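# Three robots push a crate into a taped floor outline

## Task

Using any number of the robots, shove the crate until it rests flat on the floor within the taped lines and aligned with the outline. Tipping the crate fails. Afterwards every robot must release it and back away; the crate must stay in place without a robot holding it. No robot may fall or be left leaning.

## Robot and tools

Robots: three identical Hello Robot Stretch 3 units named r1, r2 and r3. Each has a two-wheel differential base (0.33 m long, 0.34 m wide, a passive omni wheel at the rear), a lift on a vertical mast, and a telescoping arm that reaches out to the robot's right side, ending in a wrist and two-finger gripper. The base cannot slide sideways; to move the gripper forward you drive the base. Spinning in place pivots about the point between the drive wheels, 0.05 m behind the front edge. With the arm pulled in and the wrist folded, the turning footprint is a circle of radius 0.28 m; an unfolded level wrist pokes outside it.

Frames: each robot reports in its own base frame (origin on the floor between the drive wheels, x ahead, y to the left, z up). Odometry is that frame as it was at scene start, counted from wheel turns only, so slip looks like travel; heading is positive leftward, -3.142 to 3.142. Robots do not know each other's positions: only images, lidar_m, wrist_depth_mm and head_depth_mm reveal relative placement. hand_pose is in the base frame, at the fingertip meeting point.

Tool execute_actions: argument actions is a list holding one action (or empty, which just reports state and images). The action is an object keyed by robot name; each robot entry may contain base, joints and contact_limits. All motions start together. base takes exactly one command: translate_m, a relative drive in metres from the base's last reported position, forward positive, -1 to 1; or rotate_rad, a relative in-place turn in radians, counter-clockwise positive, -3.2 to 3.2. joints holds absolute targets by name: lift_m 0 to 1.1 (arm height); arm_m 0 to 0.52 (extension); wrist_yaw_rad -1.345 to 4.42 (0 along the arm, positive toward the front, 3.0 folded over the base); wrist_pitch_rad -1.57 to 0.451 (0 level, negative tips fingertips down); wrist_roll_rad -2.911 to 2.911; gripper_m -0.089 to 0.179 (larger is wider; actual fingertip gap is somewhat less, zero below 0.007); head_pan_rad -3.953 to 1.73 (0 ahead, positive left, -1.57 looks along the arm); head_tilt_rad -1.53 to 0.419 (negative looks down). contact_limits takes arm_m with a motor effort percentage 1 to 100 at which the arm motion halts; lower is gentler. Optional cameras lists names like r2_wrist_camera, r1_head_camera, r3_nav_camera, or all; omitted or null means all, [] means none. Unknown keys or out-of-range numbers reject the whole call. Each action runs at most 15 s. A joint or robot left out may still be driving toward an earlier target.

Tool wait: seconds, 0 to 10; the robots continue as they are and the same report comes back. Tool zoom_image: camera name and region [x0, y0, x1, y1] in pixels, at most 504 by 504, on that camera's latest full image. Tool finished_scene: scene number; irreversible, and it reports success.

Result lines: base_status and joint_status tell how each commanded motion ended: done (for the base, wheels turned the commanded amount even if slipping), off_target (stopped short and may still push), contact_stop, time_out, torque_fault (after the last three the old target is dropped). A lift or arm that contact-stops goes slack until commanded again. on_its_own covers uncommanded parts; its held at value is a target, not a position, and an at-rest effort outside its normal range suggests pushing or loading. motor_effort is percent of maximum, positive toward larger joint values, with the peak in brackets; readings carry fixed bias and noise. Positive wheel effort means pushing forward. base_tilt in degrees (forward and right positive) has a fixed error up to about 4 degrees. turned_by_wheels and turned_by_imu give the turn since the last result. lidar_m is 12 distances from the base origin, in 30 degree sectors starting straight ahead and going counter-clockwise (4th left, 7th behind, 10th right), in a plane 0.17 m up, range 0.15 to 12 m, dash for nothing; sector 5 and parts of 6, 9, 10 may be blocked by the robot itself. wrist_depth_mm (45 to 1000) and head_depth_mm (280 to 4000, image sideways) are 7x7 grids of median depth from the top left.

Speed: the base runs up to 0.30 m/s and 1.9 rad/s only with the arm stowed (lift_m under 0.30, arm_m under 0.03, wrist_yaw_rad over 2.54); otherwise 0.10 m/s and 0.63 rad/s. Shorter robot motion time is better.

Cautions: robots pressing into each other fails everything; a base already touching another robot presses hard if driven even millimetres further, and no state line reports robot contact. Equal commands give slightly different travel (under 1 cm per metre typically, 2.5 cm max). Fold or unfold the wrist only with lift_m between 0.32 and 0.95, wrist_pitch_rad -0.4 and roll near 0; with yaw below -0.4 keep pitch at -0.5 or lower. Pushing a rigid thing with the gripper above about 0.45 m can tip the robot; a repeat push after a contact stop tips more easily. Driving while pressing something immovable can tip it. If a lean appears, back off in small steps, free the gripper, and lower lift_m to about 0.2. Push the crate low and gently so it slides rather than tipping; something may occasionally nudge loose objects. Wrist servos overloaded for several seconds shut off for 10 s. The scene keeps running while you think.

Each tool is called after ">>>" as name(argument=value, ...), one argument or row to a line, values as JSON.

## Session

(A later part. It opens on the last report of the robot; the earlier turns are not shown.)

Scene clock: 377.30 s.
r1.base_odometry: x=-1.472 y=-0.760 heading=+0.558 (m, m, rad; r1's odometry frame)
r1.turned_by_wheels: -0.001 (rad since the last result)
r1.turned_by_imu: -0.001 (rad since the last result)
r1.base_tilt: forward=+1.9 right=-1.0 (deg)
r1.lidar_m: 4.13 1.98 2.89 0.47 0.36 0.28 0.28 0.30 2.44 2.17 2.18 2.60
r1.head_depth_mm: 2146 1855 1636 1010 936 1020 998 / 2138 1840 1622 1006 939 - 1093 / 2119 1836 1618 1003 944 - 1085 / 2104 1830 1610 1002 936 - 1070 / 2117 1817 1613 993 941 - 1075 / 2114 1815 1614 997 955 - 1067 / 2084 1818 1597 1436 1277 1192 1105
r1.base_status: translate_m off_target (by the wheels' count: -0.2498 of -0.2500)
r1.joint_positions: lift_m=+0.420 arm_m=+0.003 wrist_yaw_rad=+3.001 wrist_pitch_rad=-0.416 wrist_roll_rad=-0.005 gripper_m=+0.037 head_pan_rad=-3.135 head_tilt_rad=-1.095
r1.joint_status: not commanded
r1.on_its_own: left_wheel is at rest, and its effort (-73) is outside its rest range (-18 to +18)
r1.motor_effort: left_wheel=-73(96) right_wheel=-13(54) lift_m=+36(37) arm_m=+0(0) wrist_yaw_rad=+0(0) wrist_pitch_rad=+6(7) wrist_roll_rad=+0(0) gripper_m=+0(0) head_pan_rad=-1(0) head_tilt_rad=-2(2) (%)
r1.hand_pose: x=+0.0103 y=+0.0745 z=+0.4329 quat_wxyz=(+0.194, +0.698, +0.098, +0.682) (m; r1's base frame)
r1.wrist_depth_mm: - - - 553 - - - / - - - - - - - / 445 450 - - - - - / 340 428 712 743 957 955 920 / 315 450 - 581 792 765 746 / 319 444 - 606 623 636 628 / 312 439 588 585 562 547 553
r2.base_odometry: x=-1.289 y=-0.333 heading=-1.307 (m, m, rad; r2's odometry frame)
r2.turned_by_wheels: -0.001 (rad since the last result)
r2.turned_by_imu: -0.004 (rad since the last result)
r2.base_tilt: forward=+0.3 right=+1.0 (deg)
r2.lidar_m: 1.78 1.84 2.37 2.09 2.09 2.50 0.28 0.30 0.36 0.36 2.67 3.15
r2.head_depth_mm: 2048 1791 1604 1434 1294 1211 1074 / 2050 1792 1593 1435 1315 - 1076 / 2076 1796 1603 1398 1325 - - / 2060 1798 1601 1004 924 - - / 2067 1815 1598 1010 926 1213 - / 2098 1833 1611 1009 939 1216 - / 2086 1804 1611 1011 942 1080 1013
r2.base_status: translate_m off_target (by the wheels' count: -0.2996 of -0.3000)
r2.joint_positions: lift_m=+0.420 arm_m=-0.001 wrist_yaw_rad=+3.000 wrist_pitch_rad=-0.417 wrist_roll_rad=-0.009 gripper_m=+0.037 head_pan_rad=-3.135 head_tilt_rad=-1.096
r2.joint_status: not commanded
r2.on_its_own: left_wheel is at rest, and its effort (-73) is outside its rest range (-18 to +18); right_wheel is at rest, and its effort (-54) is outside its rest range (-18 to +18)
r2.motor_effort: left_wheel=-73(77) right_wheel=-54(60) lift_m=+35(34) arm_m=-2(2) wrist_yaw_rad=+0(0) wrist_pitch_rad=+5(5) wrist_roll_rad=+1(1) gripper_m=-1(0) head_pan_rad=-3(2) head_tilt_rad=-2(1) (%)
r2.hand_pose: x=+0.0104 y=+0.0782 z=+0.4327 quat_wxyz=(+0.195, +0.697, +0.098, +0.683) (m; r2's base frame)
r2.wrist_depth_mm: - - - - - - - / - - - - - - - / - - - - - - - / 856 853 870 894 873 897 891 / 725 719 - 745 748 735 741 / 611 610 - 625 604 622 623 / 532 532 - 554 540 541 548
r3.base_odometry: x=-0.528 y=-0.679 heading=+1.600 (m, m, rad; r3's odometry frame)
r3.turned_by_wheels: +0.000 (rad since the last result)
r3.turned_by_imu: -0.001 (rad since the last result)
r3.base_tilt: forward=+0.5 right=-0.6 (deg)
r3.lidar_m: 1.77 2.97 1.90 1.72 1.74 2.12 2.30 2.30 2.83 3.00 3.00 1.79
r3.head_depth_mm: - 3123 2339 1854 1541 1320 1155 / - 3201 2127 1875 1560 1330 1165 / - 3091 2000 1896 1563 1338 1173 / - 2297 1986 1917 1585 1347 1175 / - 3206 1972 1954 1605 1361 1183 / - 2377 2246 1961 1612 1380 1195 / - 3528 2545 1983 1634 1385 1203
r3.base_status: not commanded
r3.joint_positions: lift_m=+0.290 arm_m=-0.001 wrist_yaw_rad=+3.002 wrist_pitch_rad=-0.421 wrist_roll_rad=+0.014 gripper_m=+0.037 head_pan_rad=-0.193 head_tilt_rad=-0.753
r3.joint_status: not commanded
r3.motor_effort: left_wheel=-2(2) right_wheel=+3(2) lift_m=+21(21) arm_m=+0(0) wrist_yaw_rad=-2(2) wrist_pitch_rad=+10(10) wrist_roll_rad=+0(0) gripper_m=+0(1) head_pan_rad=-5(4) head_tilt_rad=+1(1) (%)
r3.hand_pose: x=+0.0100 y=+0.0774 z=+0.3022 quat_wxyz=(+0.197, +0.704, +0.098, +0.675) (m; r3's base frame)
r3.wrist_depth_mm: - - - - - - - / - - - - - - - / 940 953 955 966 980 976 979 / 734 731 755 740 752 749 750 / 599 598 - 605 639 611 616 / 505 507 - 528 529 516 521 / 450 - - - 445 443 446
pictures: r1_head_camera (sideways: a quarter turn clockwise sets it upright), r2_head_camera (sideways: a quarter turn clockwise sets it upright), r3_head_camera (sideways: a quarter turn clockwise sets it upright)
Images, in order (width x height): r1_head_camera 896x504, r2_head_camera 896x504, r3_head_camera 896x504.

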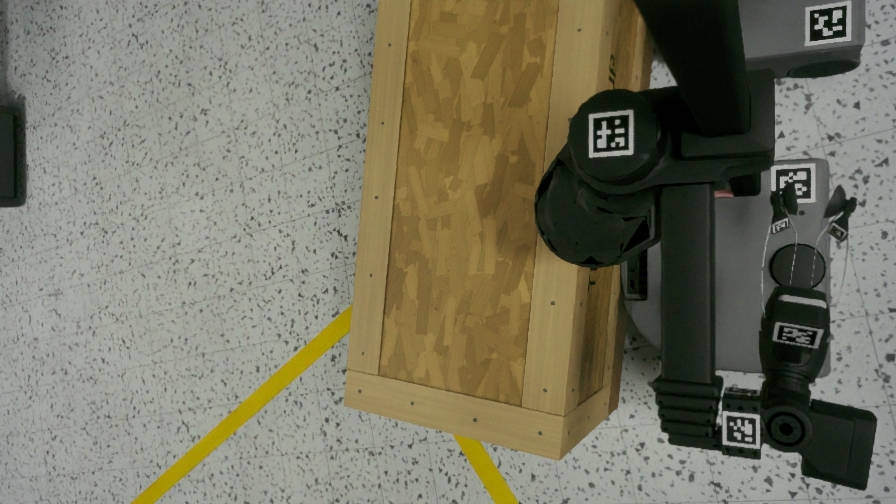

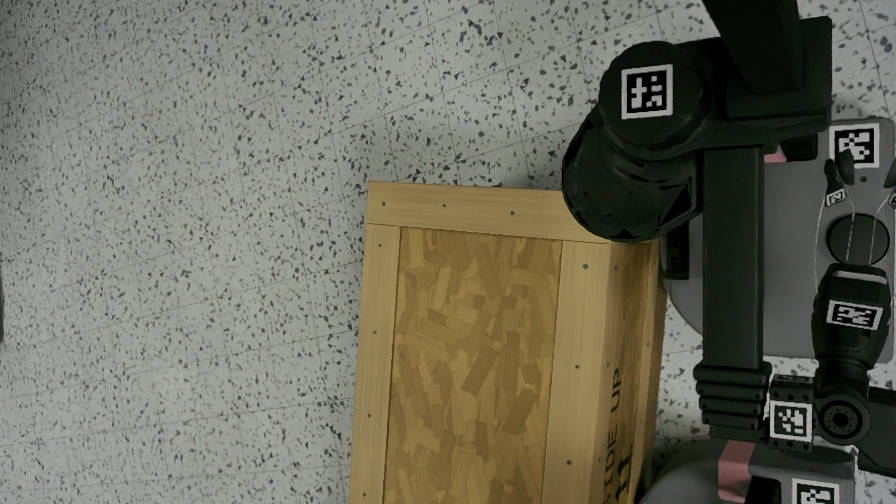

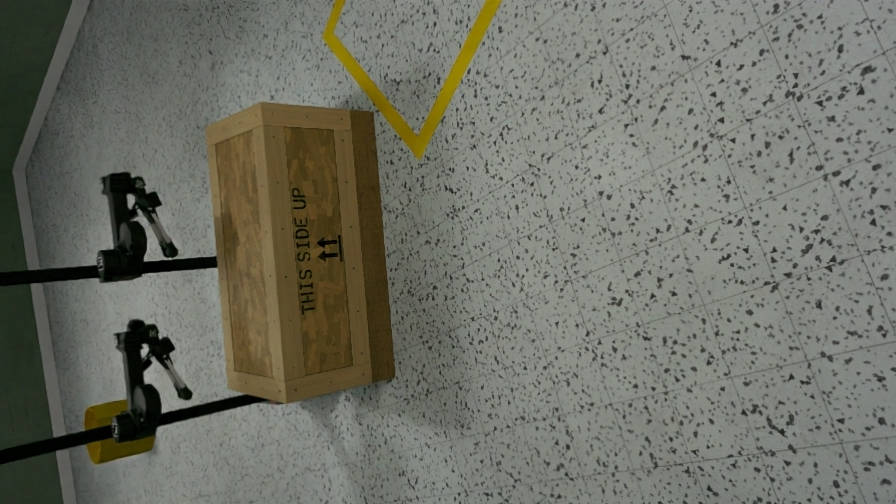

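>>> execute_actions(
  actions=[
    {"r2":{"base":{"rotate_rad":0.05}},"r3":{"base":{"translate_m":-0.1}}},
  ],
  cameras=[],
)

>>> execute_actions(
  actions=[
    {"r2":{"base":{"translate_m":-0.54}},"r1":{"base":{"translate_m":-0.5}}},
  ],
  cameras=["r1_head_camera","r2_head_camera","r3_head_camera"],
)

Scene clock: 392.77 s.
r1.base_odometry: x=-1.472 y=-0.760 heading=+0.558 (m, m, rad; r1's odometry frame)
r1.turned_by_wheels: +0.000 (rad since the last result)
r1.turned_by_imu: +0.000 (rad since the last result)
r1.base_tilt: forward=+1.9 right=-1.0 (deg)
r1.lidar_m: 4.13 1.98 2.89 0.47 0.36 0.28 0.28 0.30 2.44 2.18 2.18 2.62
r1.head_depth_mm: 2135 1838 1631 1010 940 1019 983 / 2112 1819 1632 1005 936 - 1097 / 2133 1839 1607 1007 946 - 1080 / 2122 1824 1608 1003 939 - 1066 / 2134 1817 1610 998 942 - 1076 / 2094 1805 1593 997 958 - 1063 / 2085 1811 1587 1426 1272 1199 1094
r1.base_status: not commanded
r1.joint_positions: lift_m=+0.420 arm_m=+0.003 wrist_yaw_rad=+3.001 wrist_pitch_rad=-0.416 wrist_roll_rad=-0.005 gripper_m=+0.037 head_pan_rad=-3.135 head_tilt_rad=-1.095
r1.joint_status: not commanded
r1.on_its_own: left_wheel is at rest, and its effort (-72) is outside its rest range (-18 to +18)
r1.motor_effort: left_wheel=-72(73) right_wheel=-13(13) lift_m=+36(36) arm_m=+0(0) wrist_yaw_rad=-1(0) wrist_pitch_rad=+6(7) wrist_roll_rad=+0(0) gripper_m=+1(0) head_pan_rad=-1(1) head_tilt_rad=-3(2) (%)
r1.hand_pose: x=+0.0103 y=+0.0745 z=+0.4329 quat_wxyz=(+0.194, +0.698, +0.098, +0.682) (m; r1's base frame)
r1.wrist_depth_mm: - - - 551 - - - / - - - - - - - / 451 445 - - - - - / 338 427 721 748 978 956 909 / 316 453 - 571 815 754 757 / 316 445 - 595 650 652 627 / 315 437 600 577 559 545 543
r2.base_odometry: x=-1.289 y=-0.333 heading=-1.257 (m, m, rad; r2's odometry frame)
r2.turned_by_wheels: +0.050 (rad since the last result)
r2.turned_by_imu: +0.049 (rad since the last result)
r2.base_tilt: forward=+0.2 right=+0.9 (deg)
r2.lidar_m: 1.78 3.62 2.31 2.09 2.10 0.28 0.27 0.30 0.36 0.47 2.67 3.26
r2.head_depth_mm: 2035 1786 1576 1420 1296 1212 1079 / 2059 1791 1580 1436 1328 - 1080 / 2060 1793 1596 1029 946 - - / 2074 1801 1593 1010 923 - - / 2054 1815 1595 1007 937 1213 - / 2080 1806 1601 1002 941 1228 - / 2083 1813 1606 1009 954 1060 1067
r2.base_status: done
r2.joint_positions: lift_m=+0.420 arm_m=-0.001 wrist_yaw_rad=+3.000 wrist_pitch_rad=-0.417 wrist_roll_rad=-0.009 gripper_m=+0.037 head_pan_rad=-3.135 head_tilt_rad=-1.096
r2.joint_status: not commanded
r2.motor_effort: left_wheel=-2(74) right_wheel=+3(39) lift_m=+34(35) arm_m=-2(2) wrist_yaw_rad=+0(1) wrist_pitch_rad=+5(5) wrist_roll_rad=+1(1) gripper_m=-1(0) head_pan_rad=-3(4) head_tilt_rad=-1(1) (%)
r2.hand_pose: x=+0.0104 y=+0.0782 z=+0.4327 quat_wxyz=(+0.195, +0.697, +0.098, +0.683) (m; r2's base frame)
r2.wrist_depth_mm: - - - - - - - / - - - - - - - / - - - - - - - / 870 868 870 886 881 882 894 / 717 712 - 721 745 732 746 / 611 607 - 619 602 623 627 / 539 532 - 550 539 545 544
r3.base_odometry: x=-0.525 y=-0.779 heading=+1.600 (m, m, rad; r3's odometry frame)
r3.turned_by_wheels: +0.000 (rad since the last result)
r3.turned_by_imu: -0.001 (rad since the last result)
r3.base_tilt: forward=+0.4 right=-0.5 (deg)
r3.lidar_m: 1.86 2.94 1.88 1.70 1.72 2.11 2.20 2.21 2.71 3.03 3.04 1.89
r3.head_depth_mm: - 3149 2349 1869 1543 1313 1153 / - 3170 2198 1883 1561 1333 1164 / - 3217 2100 1900 1566 1340 1166 / - 2365 2102 1931 1580 1352 1176 / - 3405 2078 1934 1600 1363 1184 / - 3105 2250 1956 1618 1370 1196 / - 3533 2521 1997 1630 1385 1200
r3.base_status: done
r3.joint_positions: lift_m=+0.290 arm_m=-0.001 wrist_yaw_rad=+3.002 wrist_pitch_rad=-0.421 wrist_roll_rad=+0.014 gripper_m=+0.037 head_pan_rad=-0.193 head_tilt_rad=-0.753
r3.joint_status: not commanded
r3.motor_effort: left_wheel=-2(12) right_wheel=+2(8) lift_m=+21(22) arm_m=+0(0) wrist_yaw_rad=-1(2) wrist_pitch_rad=+10(10) wrist_roll_rad=+0(0) gripper_m=+1(1) head_pan_rad=-4(5) head_tilt_rad=+1(3) (%)
r3.hand_pose: x=+0.0100 y=+0.0774 z=+0.3022 quat_wxyz=(+0.197, +0.704, +0.098, +0.675) (m; r3's base frame)
r3.wrist_depth_mm: - - - - - - - / - - - - - - - / 943 960 958 957 971 967 981 / 727 733 747 743 749 750 757 / 605 596 - 602 628 610 612 / 510 505 - 527 531 517 516 / 450 - - - 444 447 448
pictures: none
No camera images: the call's "cameras" was empty. Leave "cameras" out to get every camera's image.

Scene clock: 399.13 s.
r1.base_odometry: x=-1.896 y=-1.025 heading=+0.557 (m, m, rad; r1's odometry frame)
r1.turned_by_wheels: -0.001 (rad since the last result)
r1.turned_by_imu: +0.023 (rad since the last result)
r1.base_tilt: forward=+1.9 right=-1.0 (deg)
r1.lidar_m: 2.56 2.44 2.75 0.46 0.37 0.28 0.28 0.29 2.49 2.26 2.28 2.76
r1.head_depth_mm: 2112 1874 1624 1006 938 1020 994 / 1990 1846 1631 1004 934 - 1087 / 1997 1834 1618 1000 941 - 1083 / 2107 1840 1612 1002 937 - 1063 / 2078 1821 1603 999 945 - 1072 / 2105 1823 1597 994 944 - 1071 / 2102 1822 1594 1431 1274 1198 1101
r1.base_status: translate_m off_target (by the wheels' count: -0.4998 of -0.5000)
r1.joint_positions: lift_m=+0.420 arm_m=+0.003 wrist_yaw_rad=+3.001 wrist_pitch_rad=-0.416 wrist_roll_rad=-0.005 gripper_m=+0.037 head_pan_rad=-3.135 head_tilt_rad=-1.095
r1.joint_status: not commanded
r1.on_its_own: left_wheel is at rest, and its effort (-64) is outside its rest range (-18 to +18)
r1.motor_effort: left_wheel=-64(99) right_wheel=-16(68) lift_m=+36(36) arm_m=+0(0) wrist_yaw_rad=+0(0) wrist_pitch_rad=+6(6) wrist_roll_rad=+0(0) gripper_m=-1(0) head_pan_rad=+0(1) head_tilt_rad=-2(2) (%)
r1.hand_pose: x=+0.0103 y=+0.0745 z=+0.4329 quat_wxyz=(+0.194, +0.698, +0.098, +0.682) (m; r1's base frame)
r1.wrist_depth_mm: - - - 410 - - - / - - - - - - - / 452 459 - - - - - / 344 447 712 756 964 949 917 / 322 462 - 594 829 780 741 / 321 458 - 587 645 653 629 / 317 442 598 581 564 541 542
r2.base_odometry: x=-1.455 y=+0.180 heading=-1.257 (m, m, rad; r2's odometry frame)
r2.turned_by_wheels: -0.001 (rad since the last result)
r2.turned_by_imu: -0.020 (rad since the last result)
r2.base_tilt: forward=+0.3 right=+0.9 (deg)
r2.lidar_m: 2.29 3.56 2.22 2.00 2.01 0.28 0.27 0.29 0.35 0.35 2.76 3.33
r2.head_depth_mm: 2047 1792 1592 1424 1304 1211 1074 / 2043 1802 1591 1429 1325 - 1080 / 2052 1803 1592 1036 946 - - / 1939 1804 1596 1002 923 - - / 2004 1793 1605 1002 924 1204 - / 2087 1811 1599 1007 938 1210 - / 2096 1814 1604 1010 939 1068 984
r2.base_status: translate_m off_target (by the wheels' count: -0.5396 of -0.5400)
r2.joint_positions: lift_m=+0.420 arm_m=-0.001 wrist_yaw_rad=+3.000 wrist_pitch_rad=-0.417 wrist_roll_rad=-0.009 gripper_m=+0.037 head_pan_rad=-3.135 head_tilt_rad=-1.096
r2.joint_status: not commanded
r2.on_its_own: left_wheel is at rest, and its effort (-70) is outside its rest range (-18 to +18); right_wheel is at rest, and its effort (-48) is outside its rest range (-18 to +18)
r2.motor_effort: left_wheel=-70(75) right_wheel=-48(55) lift_m=+34(34) arm_m=-2(2) wrist_yaw_rad=+1(1) wrist_pitch_rad=+5(5) wrist_roll_rad=+0(0) gripper_m=-1(1) head_pan_rad=-3(2) head_tilt_rad=-1(1) (%)
r2.hand_pose: x=+0.0104 y=+0.0782 z=+0.4327 quat_wxyz=(+0.195, +0.697, +0.098, +0.683) (m; r2's base frame)
r2.wrist_depth_mm: - - - - - - - / - - - - - - - / - - - - - - - / 877 865 873 874 907 906 906 / 713 725 - 725 748 730 737 / 601 610 - 620 601 624 631 / 529 528 - 554 530 548 548
r3.base_odometry: x=-0.525 y=-0.779 heading=+1.600 (m, m, rad; r3's odometry frame)
r3.turned_by_wheels: +0.000 (rad since the last result)
r3.turned_by_imu: -0.001 (rad since the last result)
r3.base_tilt: forward=+0.4 right=-0.6 (deg)
r3.lidar_m: 1.37 2.94 1.88 1.71 1.72 2.11 2.20 2.21 2.71 3.03 3.01 1.39
r3.head_depth_mm: - 3142 2255 1812 1548 1322 1158 / - 3230 1668 1772 1556 1333 1165 / - 2824 1679 1767 1571 1343 1170 / - 2914 1711 1770 1579 1350 1176 / - 3084 1735 1775 1606 1361 1186 / - 2961 2266 1864 1624 1370 1194 / - 3373 2556 2000 1639 1379 1205
r3.base_status: not commanded
r3.joint_positions: lift_m=+0.290 arm_m=-0.001 wrist_yaw_rad=+3.002 wrist_pitch_rad=-0.421 wrist_roll_rad=+0.014 gripper_m=+0.037 head_pan_rad=-0.193 head_tilt_rad=-0.753
r3.joint_status: not commanded
r3.motor_effort: left_wheel=-1(2) right_wheel=+2(3) lift_m=+21(21) arm_m=+0(0) wrist_yaw_rad=-1(1) wrist_pitch_rad=+10(10) wrist_roll_rad=+0(0) gripper_m=+0(0) head_pan_rad=-4(4) head_tilt_rad=+1(0) (%)
r3.hand_pose: x=+0.0100 y=+0.0774 z=+0.3022 quat_wxyz=(+0.197, +0.704, +0.098, +0.675) (m; r3's base frame)
r3.wrist_depth_mm: - - - - - - - / - - - - - - - / 938 948 941 962 970 969 985 / 731 732 738 747 739 750 757 / 595 599 - 607 628 609 613 / 508 507 - 529 529 514 519 / 454 - - - 443 448 448
pictures: r1_head_camera (sideways: a quarter turn clockwise sets it upright), r2_head_camera (sideways: a quarter turn clockwise sets it upright), r3_head_camera (sideways: a quarter turn clockwise sets it upright)
Images, in order (width x height): r1_head_camera 896x504, r2_head_camera 896x504, r3_head_camera 896x504.

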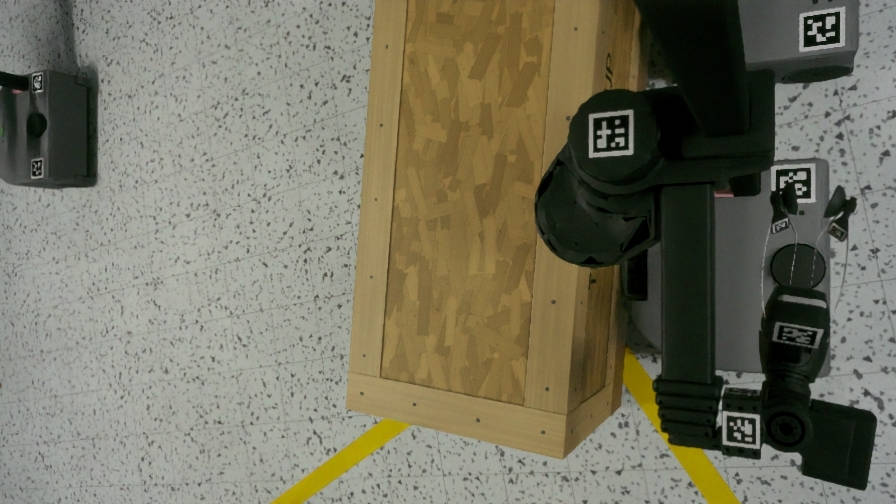

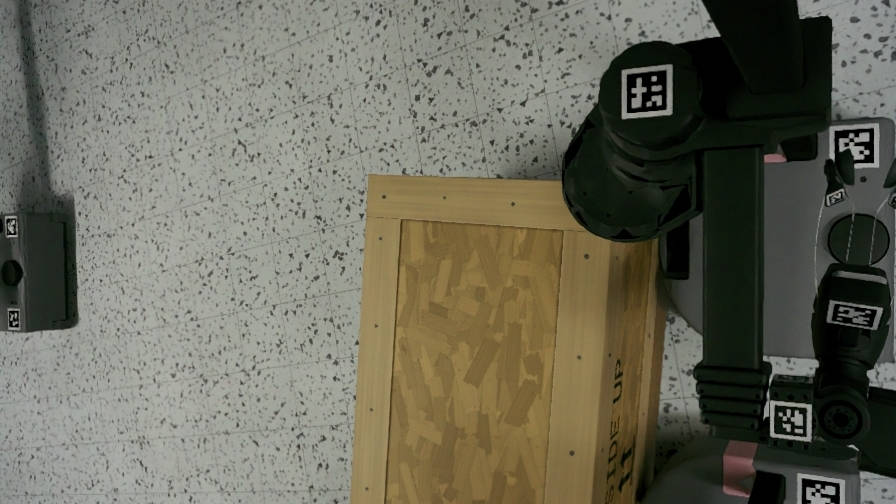

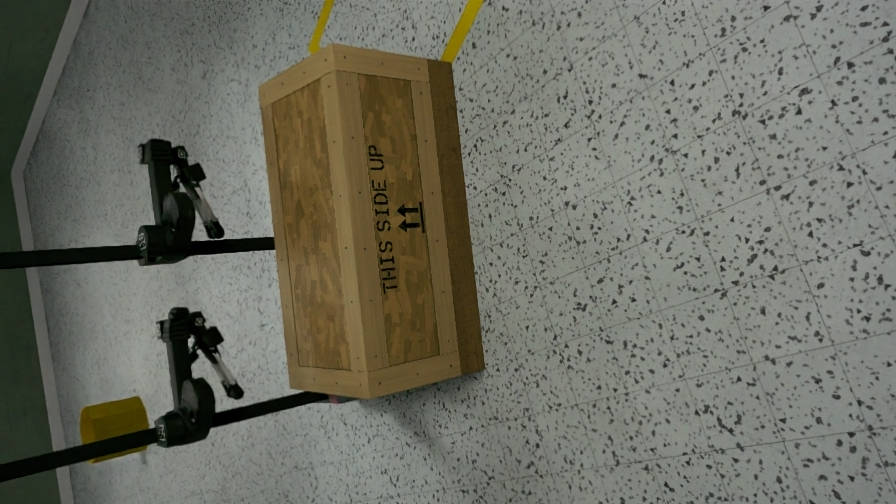

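>>> execute_actions(
  actions=[
    {"r2":{"base":{"translate_m":-0.67}},"r1":{"base":{"translate_m":-0.66}},"r3":{"base":{"rotate_rad":3.19},"joints":{"lift_m":0.42,"head_pan_rad":-3.14,"head_tilt_rad":-1.0}}},
  ],
  cameras=["r1_head_camera","r1_nav_camera","r2_head_camera","r3_head_camera"],
)

Scene clock: 413.90 s.
r1.base_odometry: x=-2.456 y=-1.374 heading=+0.557 (m, m, rad; r1's odometry frame)
r1.turned_by_wheels: +0.000 (rad since the last result)
r1.turned_by_imu: +0.001 (rad since the last result)
r1.base_tilt: forward=+1.8 right=-1.1 (deg)
r1.lidar_m: 3.05 3.06 2.62 0.46 0.37 0.28 0.28 0.29 2.65 2.36 2.39 2.91
r1.head_depth_mm: 1267 1815 1600 1006 938 1021 989 / 1322 1582 1568 1006 932 - 1086 / 2122 1796 1613 1006 947 - 1083 / 2108 1849 1608 1000 934 - 1073 / 2102 1841 1613 998 941 - 1072 / 1969 1808 1601 994 937 - 1061 / 2081 1809 1597 1417 1276 1195 1102
r1.base_status: done
r1.joint_positions: lift_m=+0.420 arm_m=+0.003 wrist_yaw_rad=+3.001 wrist_pitch_rad=-0.416 wrist_roll_rad=-0.005 gripper_m=+0.037 head_pan_rad=-3.135 head_tilt_rad=-1.095
r1.joint_status: not commanded
r1.on_its_own: left_wheel is at rest, and its effort (-30) is outside its rest range (-18 to +18)
r1.motor_effort: left_wheel=-30(84) right_wheel=-6(57) lift_m=+37(36) arm_m=+0(0) wrist_yaw_rad=-1(0) wrist_pitch_rad=+7(6) wrist_roll_rad=+0(0) gripper_m=+0(0) head_pan_rad=-1(1) head_tilt_rad=-2(2) (%)
r1.hand_pose: x=+0.0103 y=+0.0745 z=+0.4329 quat_wxyz=(+0.194, +0.698, +0.098, +0.682) (m; r1's base frame)
r1.wrist_depth_mm: - - - 541 - - - / - - - - - - - / 441 460 - - - - - / 351 454 738 734 956 918 902 / 331 474 - 608 816 761 729 / 322 459 - 591 638 638 620 / 324 451 590 582 560 552 535
r2.base_odometry: x=-1.662 y=+0.817 heading=-1.258 (m, m, rad; r2's odometry frame)
r2.turned_by_wheels: -0.001 (rad since the last result)
r2.turned_by_imu: -0.002 (rad since the last result)
r2.base_tilt: forward=+0.2 right=+0.9 (deg)
r2.lidar_m: 2.96 3.32 2.10 1.88 1.89 0.28 0.28 0.29 0.35 0.35 2.88 3.47
r2.head_depth_mm: 2060 1792 1594 1431 1301 1211 1068 / 2054 1791 1601 1433 1326 - 1074 / 2026 1807 1602 1381 1318 - - / 1938 1575 1564 1001 926 - - / 1352 1589 1576 1008 926 1212 - / 2029 1813 1597 1003 932 1216 - / 2096 1836 1610 1007 946 1069 990
r2.base_status: translate_m off_target (by the wheels' count: -0.6696 of -0.6700)
r2.joint_positions: lift_m=+0.420 arm_m=-0.001 wrist_yaw_rad=+3.000 wrist_pitch_rad=-0.417 wrist_roll_rad=-0.009 gripper_m=+0.037 head_pan_rad=-3.135 head_tilt_rad=-1.096
r2.joint_status: not commanded
r2.on_its_own: left_wheel is at rest, and its effort (-71) is outside its rest range (-18 to +18); right_wheel is at rest, and its effort (-50) is outside its rest range (-18 to +18)
r2.motor_effort: left_wheel=-71(77) right_wheel=-50(56) lift_m=+35(35) arm_m=-2(2) wrist_yaw_rad=+1(1) wrist_pitch_rad=+5(5) wrist_roll_rad=+1(1) gripper_m=-1(1) head_pan_rad=-3(2) head_tilt_rad=-2(2) (%)
r2.hand_pose: x=+0.0104 y=+0.0782 z=+0.4327 quat_wxyz=(+0.195, +0.697, +0.098, +0.683) (m; r2's base frame)
r2.wrist_depth_mm: - - - - - - - / - - - - - - - / - - - - - - - / 879 853 854 876 904 889 893 / 709 711 - 725 738 723 749 / 606 616 - 619 604 632 621 / 528 536 - 550 538 539 545
r3.base_odometry: x=-0.525 y=-0.779 heading=-1.494 (m, m, rad; r3's odometry frame)
r3.turned_by_wheels: +3.190 (rad since the last result)
r3.turned_by_imu: +3.147 (rad since the last result)
r3.base_tilt: forward=+0.4 right=-0.6 (deg)
r3.lidar_m: 2.20 2.22 2.79 3.03 0.91 0.72 0.71 2.81 1.85 1.70 1.73 2.16
r3.head_depth_mm: 1154 1886 1205 1160 1338 - - / 2477 2057 1217 1184 1351 - - / 2491 2025 1230 1203 1363 - - / 2545 2004 1242 1237 1371 1245 - / 1256 2078 1802 1559 1383 1237 - / 2649 2149 1810 1589 1393 1246 1142 / 2667 2206 1839 1596 1398 1251 1140
r3.base_status: done
r3.joint_positions: lift_m=+0.420 arm_m=-0.001 wrist_yaw_rad=+3.002 wrist_pitch_rad=-0.421 wrist_roll_rad=+0.014 gripper_m=+0.037 head_pan_rad=-3.133 head_tilt_rad=-0.988
r3.joint_status: all done
r3.motor_effort: left_wheel=-2(11) right_wheel=+3(11) lift_m=+28(30) arm_m=+0(0) wrist_yaw_rad=-1(1) wrist_pitch_rad=+10(10) wrist_roll_rad=+0(0) gripper_m=-1(0) head_pan_rad=-4(57) head_tilt_rad=-5(24) (%)
r3.hand_pose: x=+0.0100 y=+0.0774 z=+0.4319 quat_wxyz=(+0.197, +0.704, +0.098, +0.675) (m; r3's base frame)
r3.wrist_depth_mm: - - - - - - - / - - - - - - - / - - - - - - - / 942 975 966 968 965 943 968 / 775 784 - 779 824 804 796 / 654 660 - 668 689 668 674 / 572 569 573 579 582 586 583
pictures: r1_head_camera (sideways: a quarter turn clockwise sets it upright), r1_nav_camera (sideways: a quarter turn counterclockwise sets it upright), r2_head_camera (sideways: a quarter turn clockwise sets it upright), r3_head_camera (sideways: a quarter turn clockwise sets it upright)
Images, in order (width x height): r1_head_camera 896x504, r1_nav_camera 672x504, r2_head_camera 896x504, r3_head_camera 896x504.

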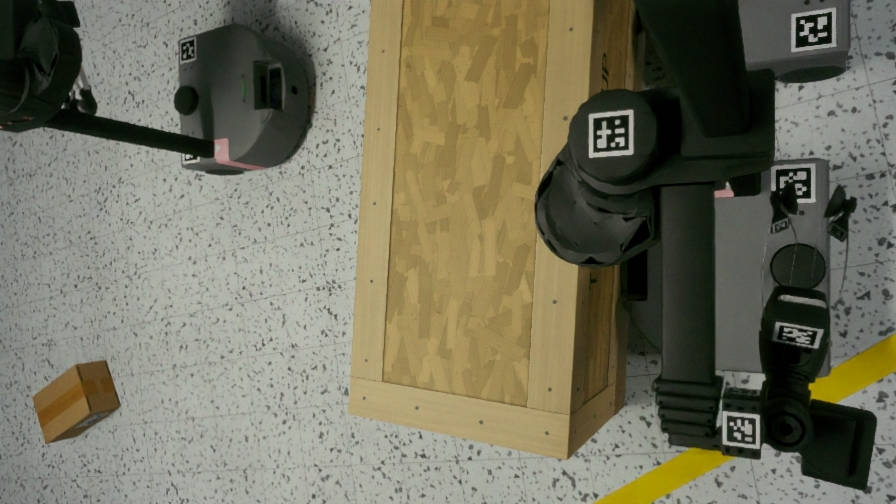

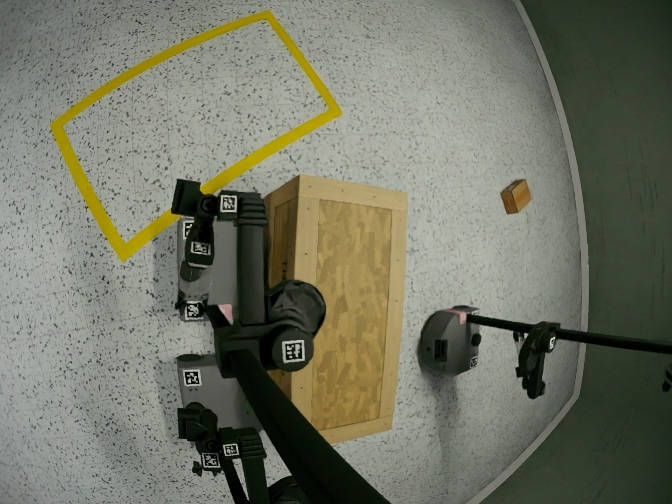

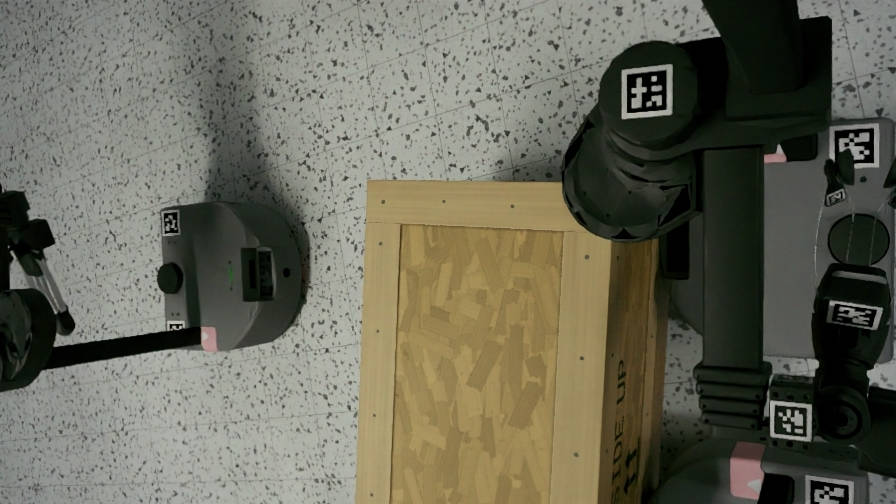

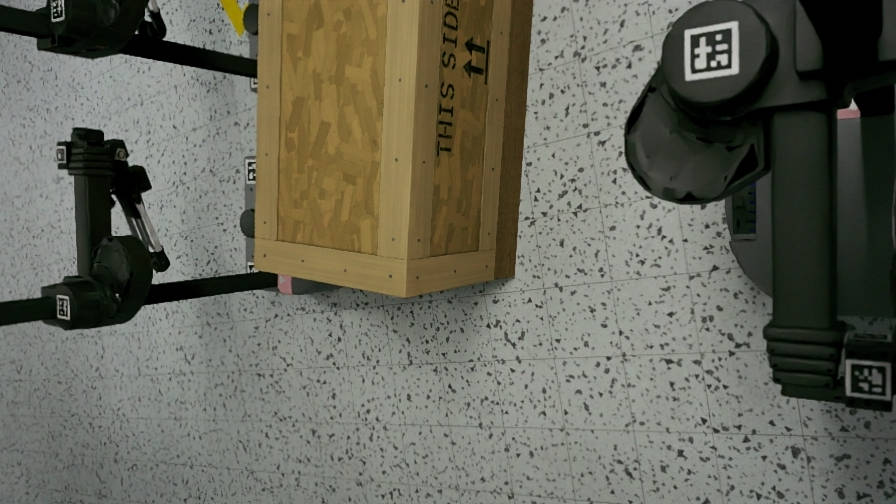

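>>> execute_actions(
  actions=[
    {"r2":{"base":{"translate_m":0.15}},"r1":{"base":{"rotate_rad":1.55}},"r3":{"base":{"translate_m":-0.2}}},
  ],
  cameras=["r1_nav_camera"],
)

>>> execute_actions(
  actions=[
    {"r2":{"base":{"rotate_rad":1.59},"joints":{"lift_m":0.28,"head_pan_rad":0.5,"head_tilt_rad":-0.9}},"r1":{"base":{"translate_m":-0.31}},"r3":{"base":{"translate_m":-0.21}}},
  ],
  cameras=["r1_nav_camera","r2_nav_camera","r3_head_camera"],
)

Scene clock: 438.60 s.
r1.base_odometry: x=-2.456 y=-1.374 heading=+2.107 (m, m, rad; r1's odometry frame)
r1.turned_by_wheels: +1.550 (rad since the last result)
r1.turned_by_imu: +1.555 (rad since the last result)
r1.base_tilt: forward=+1.9 right=-1.0 (deg)
r1.lidar_m: 0.52 0.38 0.28 0.28 0.29 0.40 2.36 2.40 2.85 3.08 3.03 0.49
r1.head_depth_mm: 2129 1855 1616 1457 911 809 784 / 2132 1831 1612 1447 1327 - 1068 / 2102 1836 1619 1440 1364 - 1080 / 2126 1830 1608 1446 1342 - 1061 / 2114 1810 1613 1438 1303 - 1076 / 2093 1815 1601 1427 1293 - 1065 / 2091 1810 1614 1425 1290 1197 1105
r1.base_status: done
r1.joint_positions: lift_m=+0.420 arm_m=+0.003 wrist_yaw_rad=+3.001 wrist_pitch_rad=-0.416 wrist_roll_rad=-0.005 gripper_m=+0.037 head_pan_rad=-3.135 head_tilt_rad=-1.095
r1.joint_status: not commanded
r1.motor_effort: left_wheel=-3(29) right_wheel=+3(7) lift_m=+36(36) arm_m=+0(0) wrist_yaw_rad=+0(2) wrist_pitch_rad=+7(6) wrist_roll_rad=+0(0) gripper_m=-1(0) head_pan_rad=-1(2) head_tilt_rad=-2(2) (%)
r1.hand_pose: x=+0.0103 y=+0.0745 z=+0.4329 quat_wxyz=(+0.194, +0.698, +0.098, +0.682) (m; r1's base frame)
r1.wrist_depth_mm: - - - - - - - / - - 626 575 543 511 484 / - 429 412 387 378 380 385 / 684 353 369 382 396 412 432 / 822 398 - 427 437 475 490 / 712 459 - 505 519 539 583 / 596 562 530 563 559 557 543
r2.base_odometry: x=-1.615 y=+0.675 heading=-1.258 (m, m, rad; r2's odometry frame)
r2.turned_by_wheels: +0.000 (rad since the last result)
r2.turned_by_imu: +0.000 (rad since the last result)
r2.base_tilt: forward=+0.3 right=+0.9 (deg)
r2.lidar_m: 2.80 3.37 2.12 1.91 1.91 2.32 0.42 0.45 0.49 2.84 2.86 3.44
r2.head_depth_mm: 2050 1784 1575 1440 1297 1216 1078 / 2058 1796 1593 1419 1327 - 1072 / 2015 1810 1573 1389 1323 - - / 1970 1580 1116 1002 1183 - - / 1099 1578 1120 1005 1256 1227 - / 2039 1803 1120 1006 1269 1228 - / 2085 1817 1123 1009 1259 1210 1119
r2.base_status: done
r2.joint_positions: lift_m=+0.420 arm_m=-0.001 wrist_yaw_rad=+3.000 wrist_pitch_rad=-0.417 wrist_roll_rad=-0.009 gripper_m=+0.037 head_pan_rad=-3.135 head_tilt_rad=-1.096
r2.joint_status: not commanded
r2.motor_effort: left_wheel=+0(59) right_wheel=+1(45) lift_m=+35(35) arm_m=-2(2) wrist_yaw_rad=+1(1) wrist_pitch_rad=+5(5) wrist_roll_rad=+1(1) gripper_m=+0(1) head_pan_rad=-4(3) head_tilt_rad=-1(1) (%)
r2.hand_pose: x=+0.0104 y=+0.0782 z=+0.4327 quat_wxyz=(+0.195, +0.697, +0.098, +0.683) (m; r2's base frame)
r2.wrist_depth_mm: - - - - - - - / - - - - - - - / - - - - - - - / 865 856 874 877 888 887 907 / 714 709 - 723 742 752 737 / 615 605 - 615 600 618 635 / 529 533 - 553 533 541 547
r3.base_odometry: x=-0.540 y=-0.579 heading=-1.494 (m, m, rad; r3's odometry frame)
r3.turned_by_wheels: +0.000 (rad since the last result)
r3.turned_by_imu: -0.001 (rad since the last result)
r3.base_tilt: forward=+0.4 right=-0.5 (deg)
r3.lidar_m: 2.39 2.43 3.02 2.99 0.66 0.52 0.52 2.86 1.88 1.73 1.75 2.19
r3.head_depth_mm: 2454 2034 1546 1052 1120 - - / 2511 2059 1760 1063 1146 - - / 2514 1982 1554 1074 1180 - - / 2576 1953 1577 1083 1225 1248 - / 2419 2070 1818 1570 1381 1235 - / 2637 2151 1836 1575 1394 1248 1140 / 2696 2185 1850 1599 1403 1259 1138
r3.base_status: done
r3.joint_positions: lift_m=+0.420 arm_m=-0.001 wrist_yaw_rad=+3.002 wrist_pitch_rad=-0.421 wrist_roll_rad=+0.014 gripper_m=+0.037 head_pan_rad=-3.133 head_tilt_rad=-0.988
r3.joint_status: not commanded
r3.motor_effort: left_wheel=-2(9) right_wheel=+3(4) lift_m=+29(28) arm_m=+0(0) wrist_yaw_rad=-1(2) wrist_pitch_rad=+10(10) wrist_roll_rad=+0(0) gripper_m=+0(0) head_pan_rad=-4(4) head_tilt_rad=-5(5) (%)
r3.hand_pose: x=+0.0100 y=+0.0774 z=+0.4319 quat_wxyz=(+0.197, +0.704, +0.098, +0.675) (m; r3's base frame)
r3.wrist_depth_mm: - - - - - - - / 650 - - - - - - / 650 - - - - - - / 647 916 950 984 962 979 - / 644 776 - 785 827 800 802 / 622 663 - 657 695 678 677 / 572 577 571 575 583 585 589
pictures: r1_nav_camera (sideways: a quarter turn counterclockwise sets it upright)
Images, in order (width x height): r1_nav_camera 672x504.

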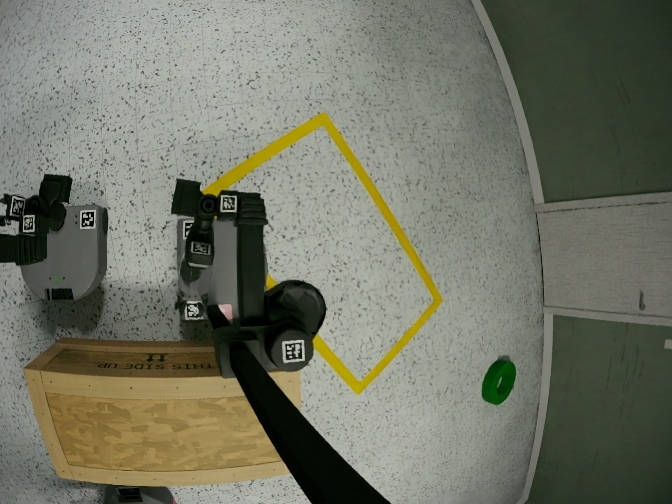

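Scene clock: 442.77 s.
r1.base_odometry: x=-2.298 y=-1.640 heading=+2.107 (m, m, rad; r1's odometry frame)
r1.turned_by_wheels: +0.000 (rad since the last result)
r1.turned_by_imu: +0.000 (rad since the last result)
r1.base_tilt: forward=+1.8 right=-1.0 (deg)
r1.lidar_m: 0.71 0.39 0.29 0.28 3.36 2.35 2.06 2.09 2.48 4.58 3.14 2.99
r1.head_depth_mm: 2132 1799 1640 1453 1309 1164 877 / 2081 1824 1623 1451 1323 - 1085 / 2088 1824 1624 1441 1362 - 1082 / 2031 1832 1608 1452 1343 - 1067 / 1997 1830 1601 1441 1295 - 1077 / 1967 1826 1596 1443 1296 - 1063 / 1953 1803 1595 1428 1299 1192 1103
r1.base_status: done
r1.joint_positions: lift_m=+0.420 arm_m=+0.003 wrist_yaw_rad=+3.001 wrist_pitch_rad=-0.416 wrist_roll_rad=-0.005 gripper_m=+0.037 head_pan_rad=-3.135 head_tilt_rad=-1.095
r1.joint_status: not commanded
r1.motor_effort: left_wheel=-2(10) right_wheel=+3(4) lift_m=+36(37) arm_m=+0(0) wrist_yaw_rad=-1(0) wrist_pitch_rad=+7(6) wrist_roll_rad=+0(0) gripper_m=-1(0) head_pan_rad=-1(0) head_tilt_rad=-2(3) (%)
r1.hand_pose: x=+0.0103 y=+0.0745 z=+0.4329 quat_wxyz=(+0.194, +0.698, +0.098, +0.682) (m; r1's base frame)
r1.wrist_depth_mm: - - - - - - - / - - - 630 546 512 491 / - - - 441 382 390 395 / - - - 414 411 420 443 / 867 829 - 450 457 484 505 / 701 676 - 528 537 559 582 / 598 599 594 575 570 542 539
r2.base_odometry: x=-1.615 y=+0.675 heading=+0.332 (m, m, rad; r2's odometry frame)
r2.turned_by_wheels: +1.590 (rad since the last result)
r2.turned_by_imu: +1.572 (rad since the last result)
r2.base_tilt: forward=+0.2 right=+0.9 (deg)
r2.lidar_m: 1.91 1.91 2.33 0.42 0.45 0.65 0.79 2.85 3.47 2.80 3.35 2.11
r2.head_depth_mm: 1658 1883 1933 1646 1421 1261 1127 / 1721 1948 1944 1641 1422 1260 1122 / 1767 2017 1940 1644 1438 1262 1132 / 1828 2108 1954 1650 1431 1267 1130 / 1883 2182 1964 1649 1429 1267 1131 / 1961 2214 1973 1659 1440 1265 1129 / 2032 2247 1969 1678 1447 1266 1107
r2.base_status: done
r2.joint_positions: lift_m=+0.280 arm_m=-0.001 wrist_yaw_rad=+3.000 wrist_pitch_rad=-0.417 wrist_roll_rad=-0.009 gripper_m=+0.037 head_pan_rad=+0.493 head_tilt_rad=-0.902
r2.joint_status: all done
r2.motor_effort: left_wheel=-1(8) right_wheel=+2(12) lift_m=+26(34) arm_m=-2(2) wrist_yaw_rad=+1(0) wrist_pitch_rad=+5(5) wrist_roll_rad=+1(0) gripper_m=+0(0) head_pan_rad=+3(46) head_tilt_rad=+1(16) (%)
r2.hand_pose: x=+0.0104 y=+0.0782 z=+0.2930 quat_wxyz=(+0.195, +0.697, +0.098, +0.683) (m; r2's base frame)
r2.wrist_depth_mm: 393 - 411 441 - - - / 424 - 455 485 - - - / 469 482 508 537 859 850 863 / 514 538 569 608 668 673 671 / 538 539 - 559 562 553 554 / 453 484 - - 449 470 469 / - - - - 404 410 409
r3.base_odometry: x=-0.557 y=-0.370 heading=-1.494 (m, m, rad; r3's odometry frame)
r3.turned_by_wheels: +0.000 (rad since the last result)
r3.turned_by_imu: +0.000 (rad since the last result)
r3.base_tilt: forward=+0.4 right=-0.5 (deg)
r3.lidar_m: 2.60 2.63 3.24 2.97 0.40 0.31 0.31 0.33 1.91 1.76 1.78 2.23
r3.head_depth_mm: 2444 2046 1730 1054 935 - - / 2480 2059 1600 1058 944 - - / 2336 1145 1433 1070 949 - - / 2560 2051 1745 1079 956 1069 - / 2596 2135 1805 1561 1379 1240 - / 2639 2177 1811 1583 1397 1244 1136 / 2682 2174 1841 1598 1407 1258 1137
r3.base_status: done
r3.joint_positions: lift_m=+0.420 arm_m=-0.001 wrist_yaw_rad=+3.002 wrist_pitch_rad=-0.421 wrist_roll_rad=+0.014 gripper_m=+0.037 head_pan_rad=-3.133 head_tilt_rad=-0.988
r3.joint_status: not commanded
r3.motor_effort: left_wheel=-2(7) right_wheel=+3(4) lift_m=+28(29) arm_m=+0(0) wrist_yaw_rad=-2(3) wrist_pitch_rad=+10(10) wrist_roll_rad=+0(0) gripper_m=+0(1) head_pan_rad=-5(4) head_tilt_rad=-6(5) (%)
r3.hand_pose: x=+0.0100 y=+0.0774 z=+0.4319 quat_wxyz=(+0.197, +0.704, +0.098, +0.675) (m; r3's base frame)
r3.wrist_depth_mm: - - - - - - - / 526 - - - - - - / 395 492 - - - - - / 386 497 957 978 965 973 969 / 387 530 - 791 818 786 796 / 383 565 - 663 691 677 666 / 382 526 580 576 585 576 582
pictures: r1_nav_camera (sideways: a quarter turn counterclockwise sets it upright), r2_nav_camera (sideways: a quarter turn counterclockwise sets it upright), r3_head_camera (sideways: a quarter turn clockwise sets it upright)
Images, in order (width x height): r1_nav_camera 672x504, r2_nav_camera 672x504, r3_head_camera 896x504.

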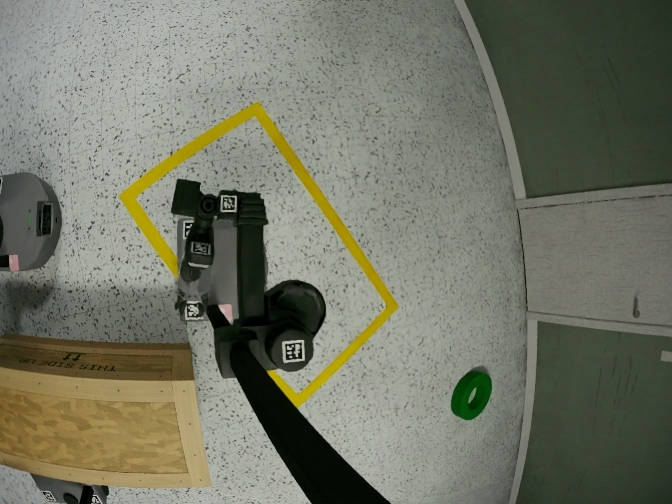

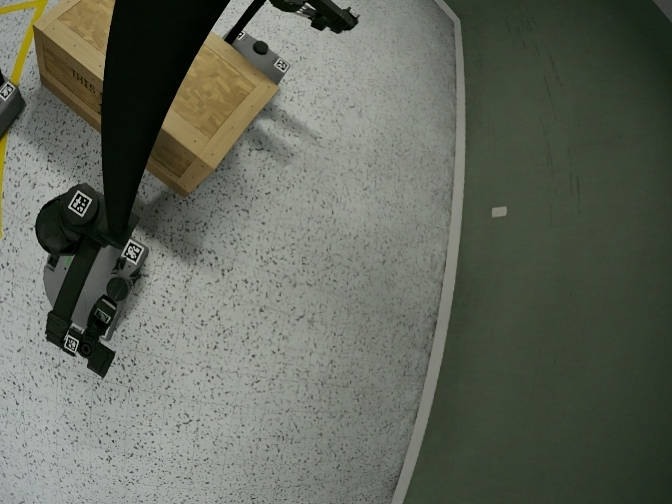

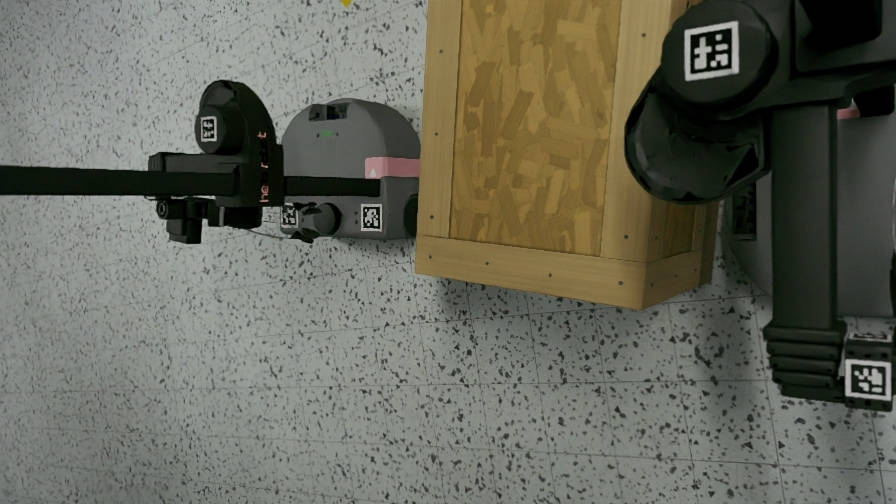

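>>> execute_actions(
  actions=[
    {"r2":{"base":{"translate_m":0.83}},"r1":{"base":{"rotate_rad":-1.78}},"r3":{"base":{"translate_m":-0.02}}},
  ],
  cameras=["r1_head_camera"],
)

Scene clock: 450.20 s.
r1.base_odometry: x=-2.298 y=-1.640 heading=+0.327 (m, m, rad; r1's odometry frame)
r1.turned_by_wheels: -1.780 (rad since the last result)
r1.turned_by_imu: -1.786 (rad since the last result)
r1.base_tilt: forward=+1.9 right=-1.0 (deg)
r1.lidar_m: 3.32 3.15 3.38 1.54 0.49 0.32 0.28 3.36 2.68 2.10 2.06 2.25
r1.head_depth_mm: 2135 1246 1129 1009 1213 1164 1095 / 2129 1829 1374 1007 976 - 1098 / 2119 1835 1610 1001 944 - 1085 / 2123 1826 1624 1000 939 - 1072 / 2106 1832 1600 1400 1291 - 1076 / 2080 1828 1617 1429 1292 - 1066 / 2005 1819 1591 1420 1296 1198 1100
r1.base_status: done
r1.joint_positions: lift_m=+0.420 arm_m=+0.003 wrist_yaw_rad=+3.001 wrist_pitch_rad=-0.416 wrist_roll_rad=-0.005 gripper_m=+0.037 head_pan_rad=-3.135 head_tilt_rad=-1.095
r1.joint_status: not commanded
r1.motor_effort: left_wheel=+4(8) right_wheel=-2(6) lift_m=+36(36) arm_m=-1(0) wrist_yaw_rad=-1(2) wrist_pitch_rad=+6(7) wrist_roll_rad=+0(0) gripper_m=-1(0) head_pan_rad=+0(1) head_tilt_rad=-2(2) (%)
r1.hand_pose: x=+0.0103 y=+0.0745 z=+0.4329 quat_wxyz=(+0.194, +0.698, +0.098, +0.682) (m; r1's base frame)
r1.wrist_depth_mm: - - - - - - - / 707 744 - - - - - / 497 724 - - - - - / 449 724 - - 970 932 920 / 424 689 - 797 825 767 738 / 397 643 - 666 647 635 624 / 380 559 597 578 580 546 541
r2.base_odometry: x=-0.831 y=+0.945 heading=+0.332 (m, m, rad; r2's odometry frame)
r2.turned_by_wheels: +0.000 (rad since the last result)
r2.turned_by_imu: +0.005 (rad since the last result)
r2.base_tilt: forward=+0.2 right=+0.9 (deg)
r2.lidar_m: 1.09 1.09 1.34 2.63 1.03 0.86 1.48 3.67 4.47 2.84 1.90 1.21
r2.head_depth_mm: 940 1072 1238 1467 1425 1260 1127 / 968 1108 1291 1529 1429 1256 1132 / 999 1151 1341 1571 1436 1263 1134 / 1031 1191 1399 1599 1436 1267 1129 / 1067 1238 1470 1640 1439 1266 1125 / 1105 1285 1538 1668 1435 1268 1135 / 1139 1339 1627 1666 1441 1271 1139
r2.base_status: done
r2.joint_positions: lift_m=+0.280 arm_m=-0.001 wrist_yaw_rad=+3.000 wrist_pitch_rad=-0.417 wrist_roll_rad=-0.009 gripper_m=+0.037 head_pan_rad=+0.493 head_tilt_rad=-0.902
r2.joint_status: not commanded
r2.motor_effort: left_wheel=-1(9) right_wheel=+3(11) lift_m=+26(26) arm_m=-2(2) wrist_yaw_rad=+0(0) wrist_pitch_rad=+5(5) wrist_roll_rad=+1(1) gripper_m=+0(0) head_pan_rad=+3(4) head_tilt_rad=+0(1) (%)
r2.hand_pose: x=+0.0104 y=+0.0782 z=+0.2930 quat_wxyz=(+0.195, +0.697, +0.098, +0.683) (m; r2's base frame)
r2.wrist_depth_mm: - - - - - - 891 / - - - - - - 892 / 814 803 818 844 842 873 840 / 653 652 650 664 658 666 688 / 530 544 - 559 555 550 556 / 456 488 - - 452 463 475 / - - - - 399 408 408
r3.base_odometry: x=-0.558 y=-0.350 heading=-1.494 (m, m, rad; r3's odometry frame)
r3.turned_by_wheels: +0.000 (rad since the last result)
r3.turned_by_imu: -0.001 (rad since the last result)
r3.base_tilt: forward=+0.4 right=-0.6 (deg)
r3.lidar_m: 2.62 2.65 3.24 2.96 0.37 0.29 0.29 0.31 1.91 1.76 1.78 2.24
r3.head_depth_mm: 2458 2035 1733 1050 935 - - / 2493 2049 1734 1061 940 - - / 2520 2066 1767 1076 953 - - / 2558 2102 1783 1084 959 990 - / 2579 2134 1798 1570 1380 1228 - / 2644 2156 1826 1588 1395 1252 1141 / 2666 2183 1653 1574 1403 1252 1137
r3.base_status: done
r3.joint_positions: lift_m=+0.420 arm_m=-0.001 wrist_yaw_rad=+3.002 wrist_pitch_rad=-0.421 wrist_roll_rad=+0.014 gripper_m=+0.037 head_pan_rad=-3.133 head_tilt_rad=-0.988
r3.joint_status: not commanded
r3.motor_effort: left_wheel=-2(9) right_wheel=+3(5) lift_m=+28(28) arm_m=+0(0) wrist_yaw_rad=-2(2) wrist_pitch_rad=+10(10) wrist_roll_rad=+0(0) gripper_m=+0(0) head_pan_rad=-4(5) head_tilt_rad=-6(4) (%)
r3.hand_pose: x=+0.0100 y=+0.0774 z=+0.4319 quat_wxyz=(+0.197, +0.704, +0.098, +0.675) (m; r3's base frame)
r3.wrist_depth_mm: - - - - - - - / 524 - - - - - - / 390 461 - - - - - / 358 466 951 949 982 974 976 / 361 499 - 797 827 801 801 / 359 522 - 665 684 670 669 / 362 494 579 578 582 579 585
pictures: r1_head_camera (sideways: a quarter turn clockwise sets it upright)
Images, in order (width x height): r1_head_camera 896x504.

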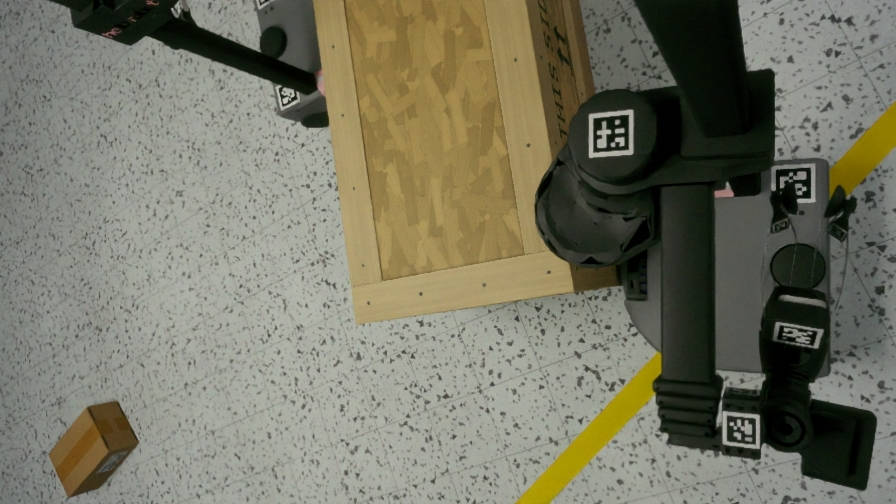

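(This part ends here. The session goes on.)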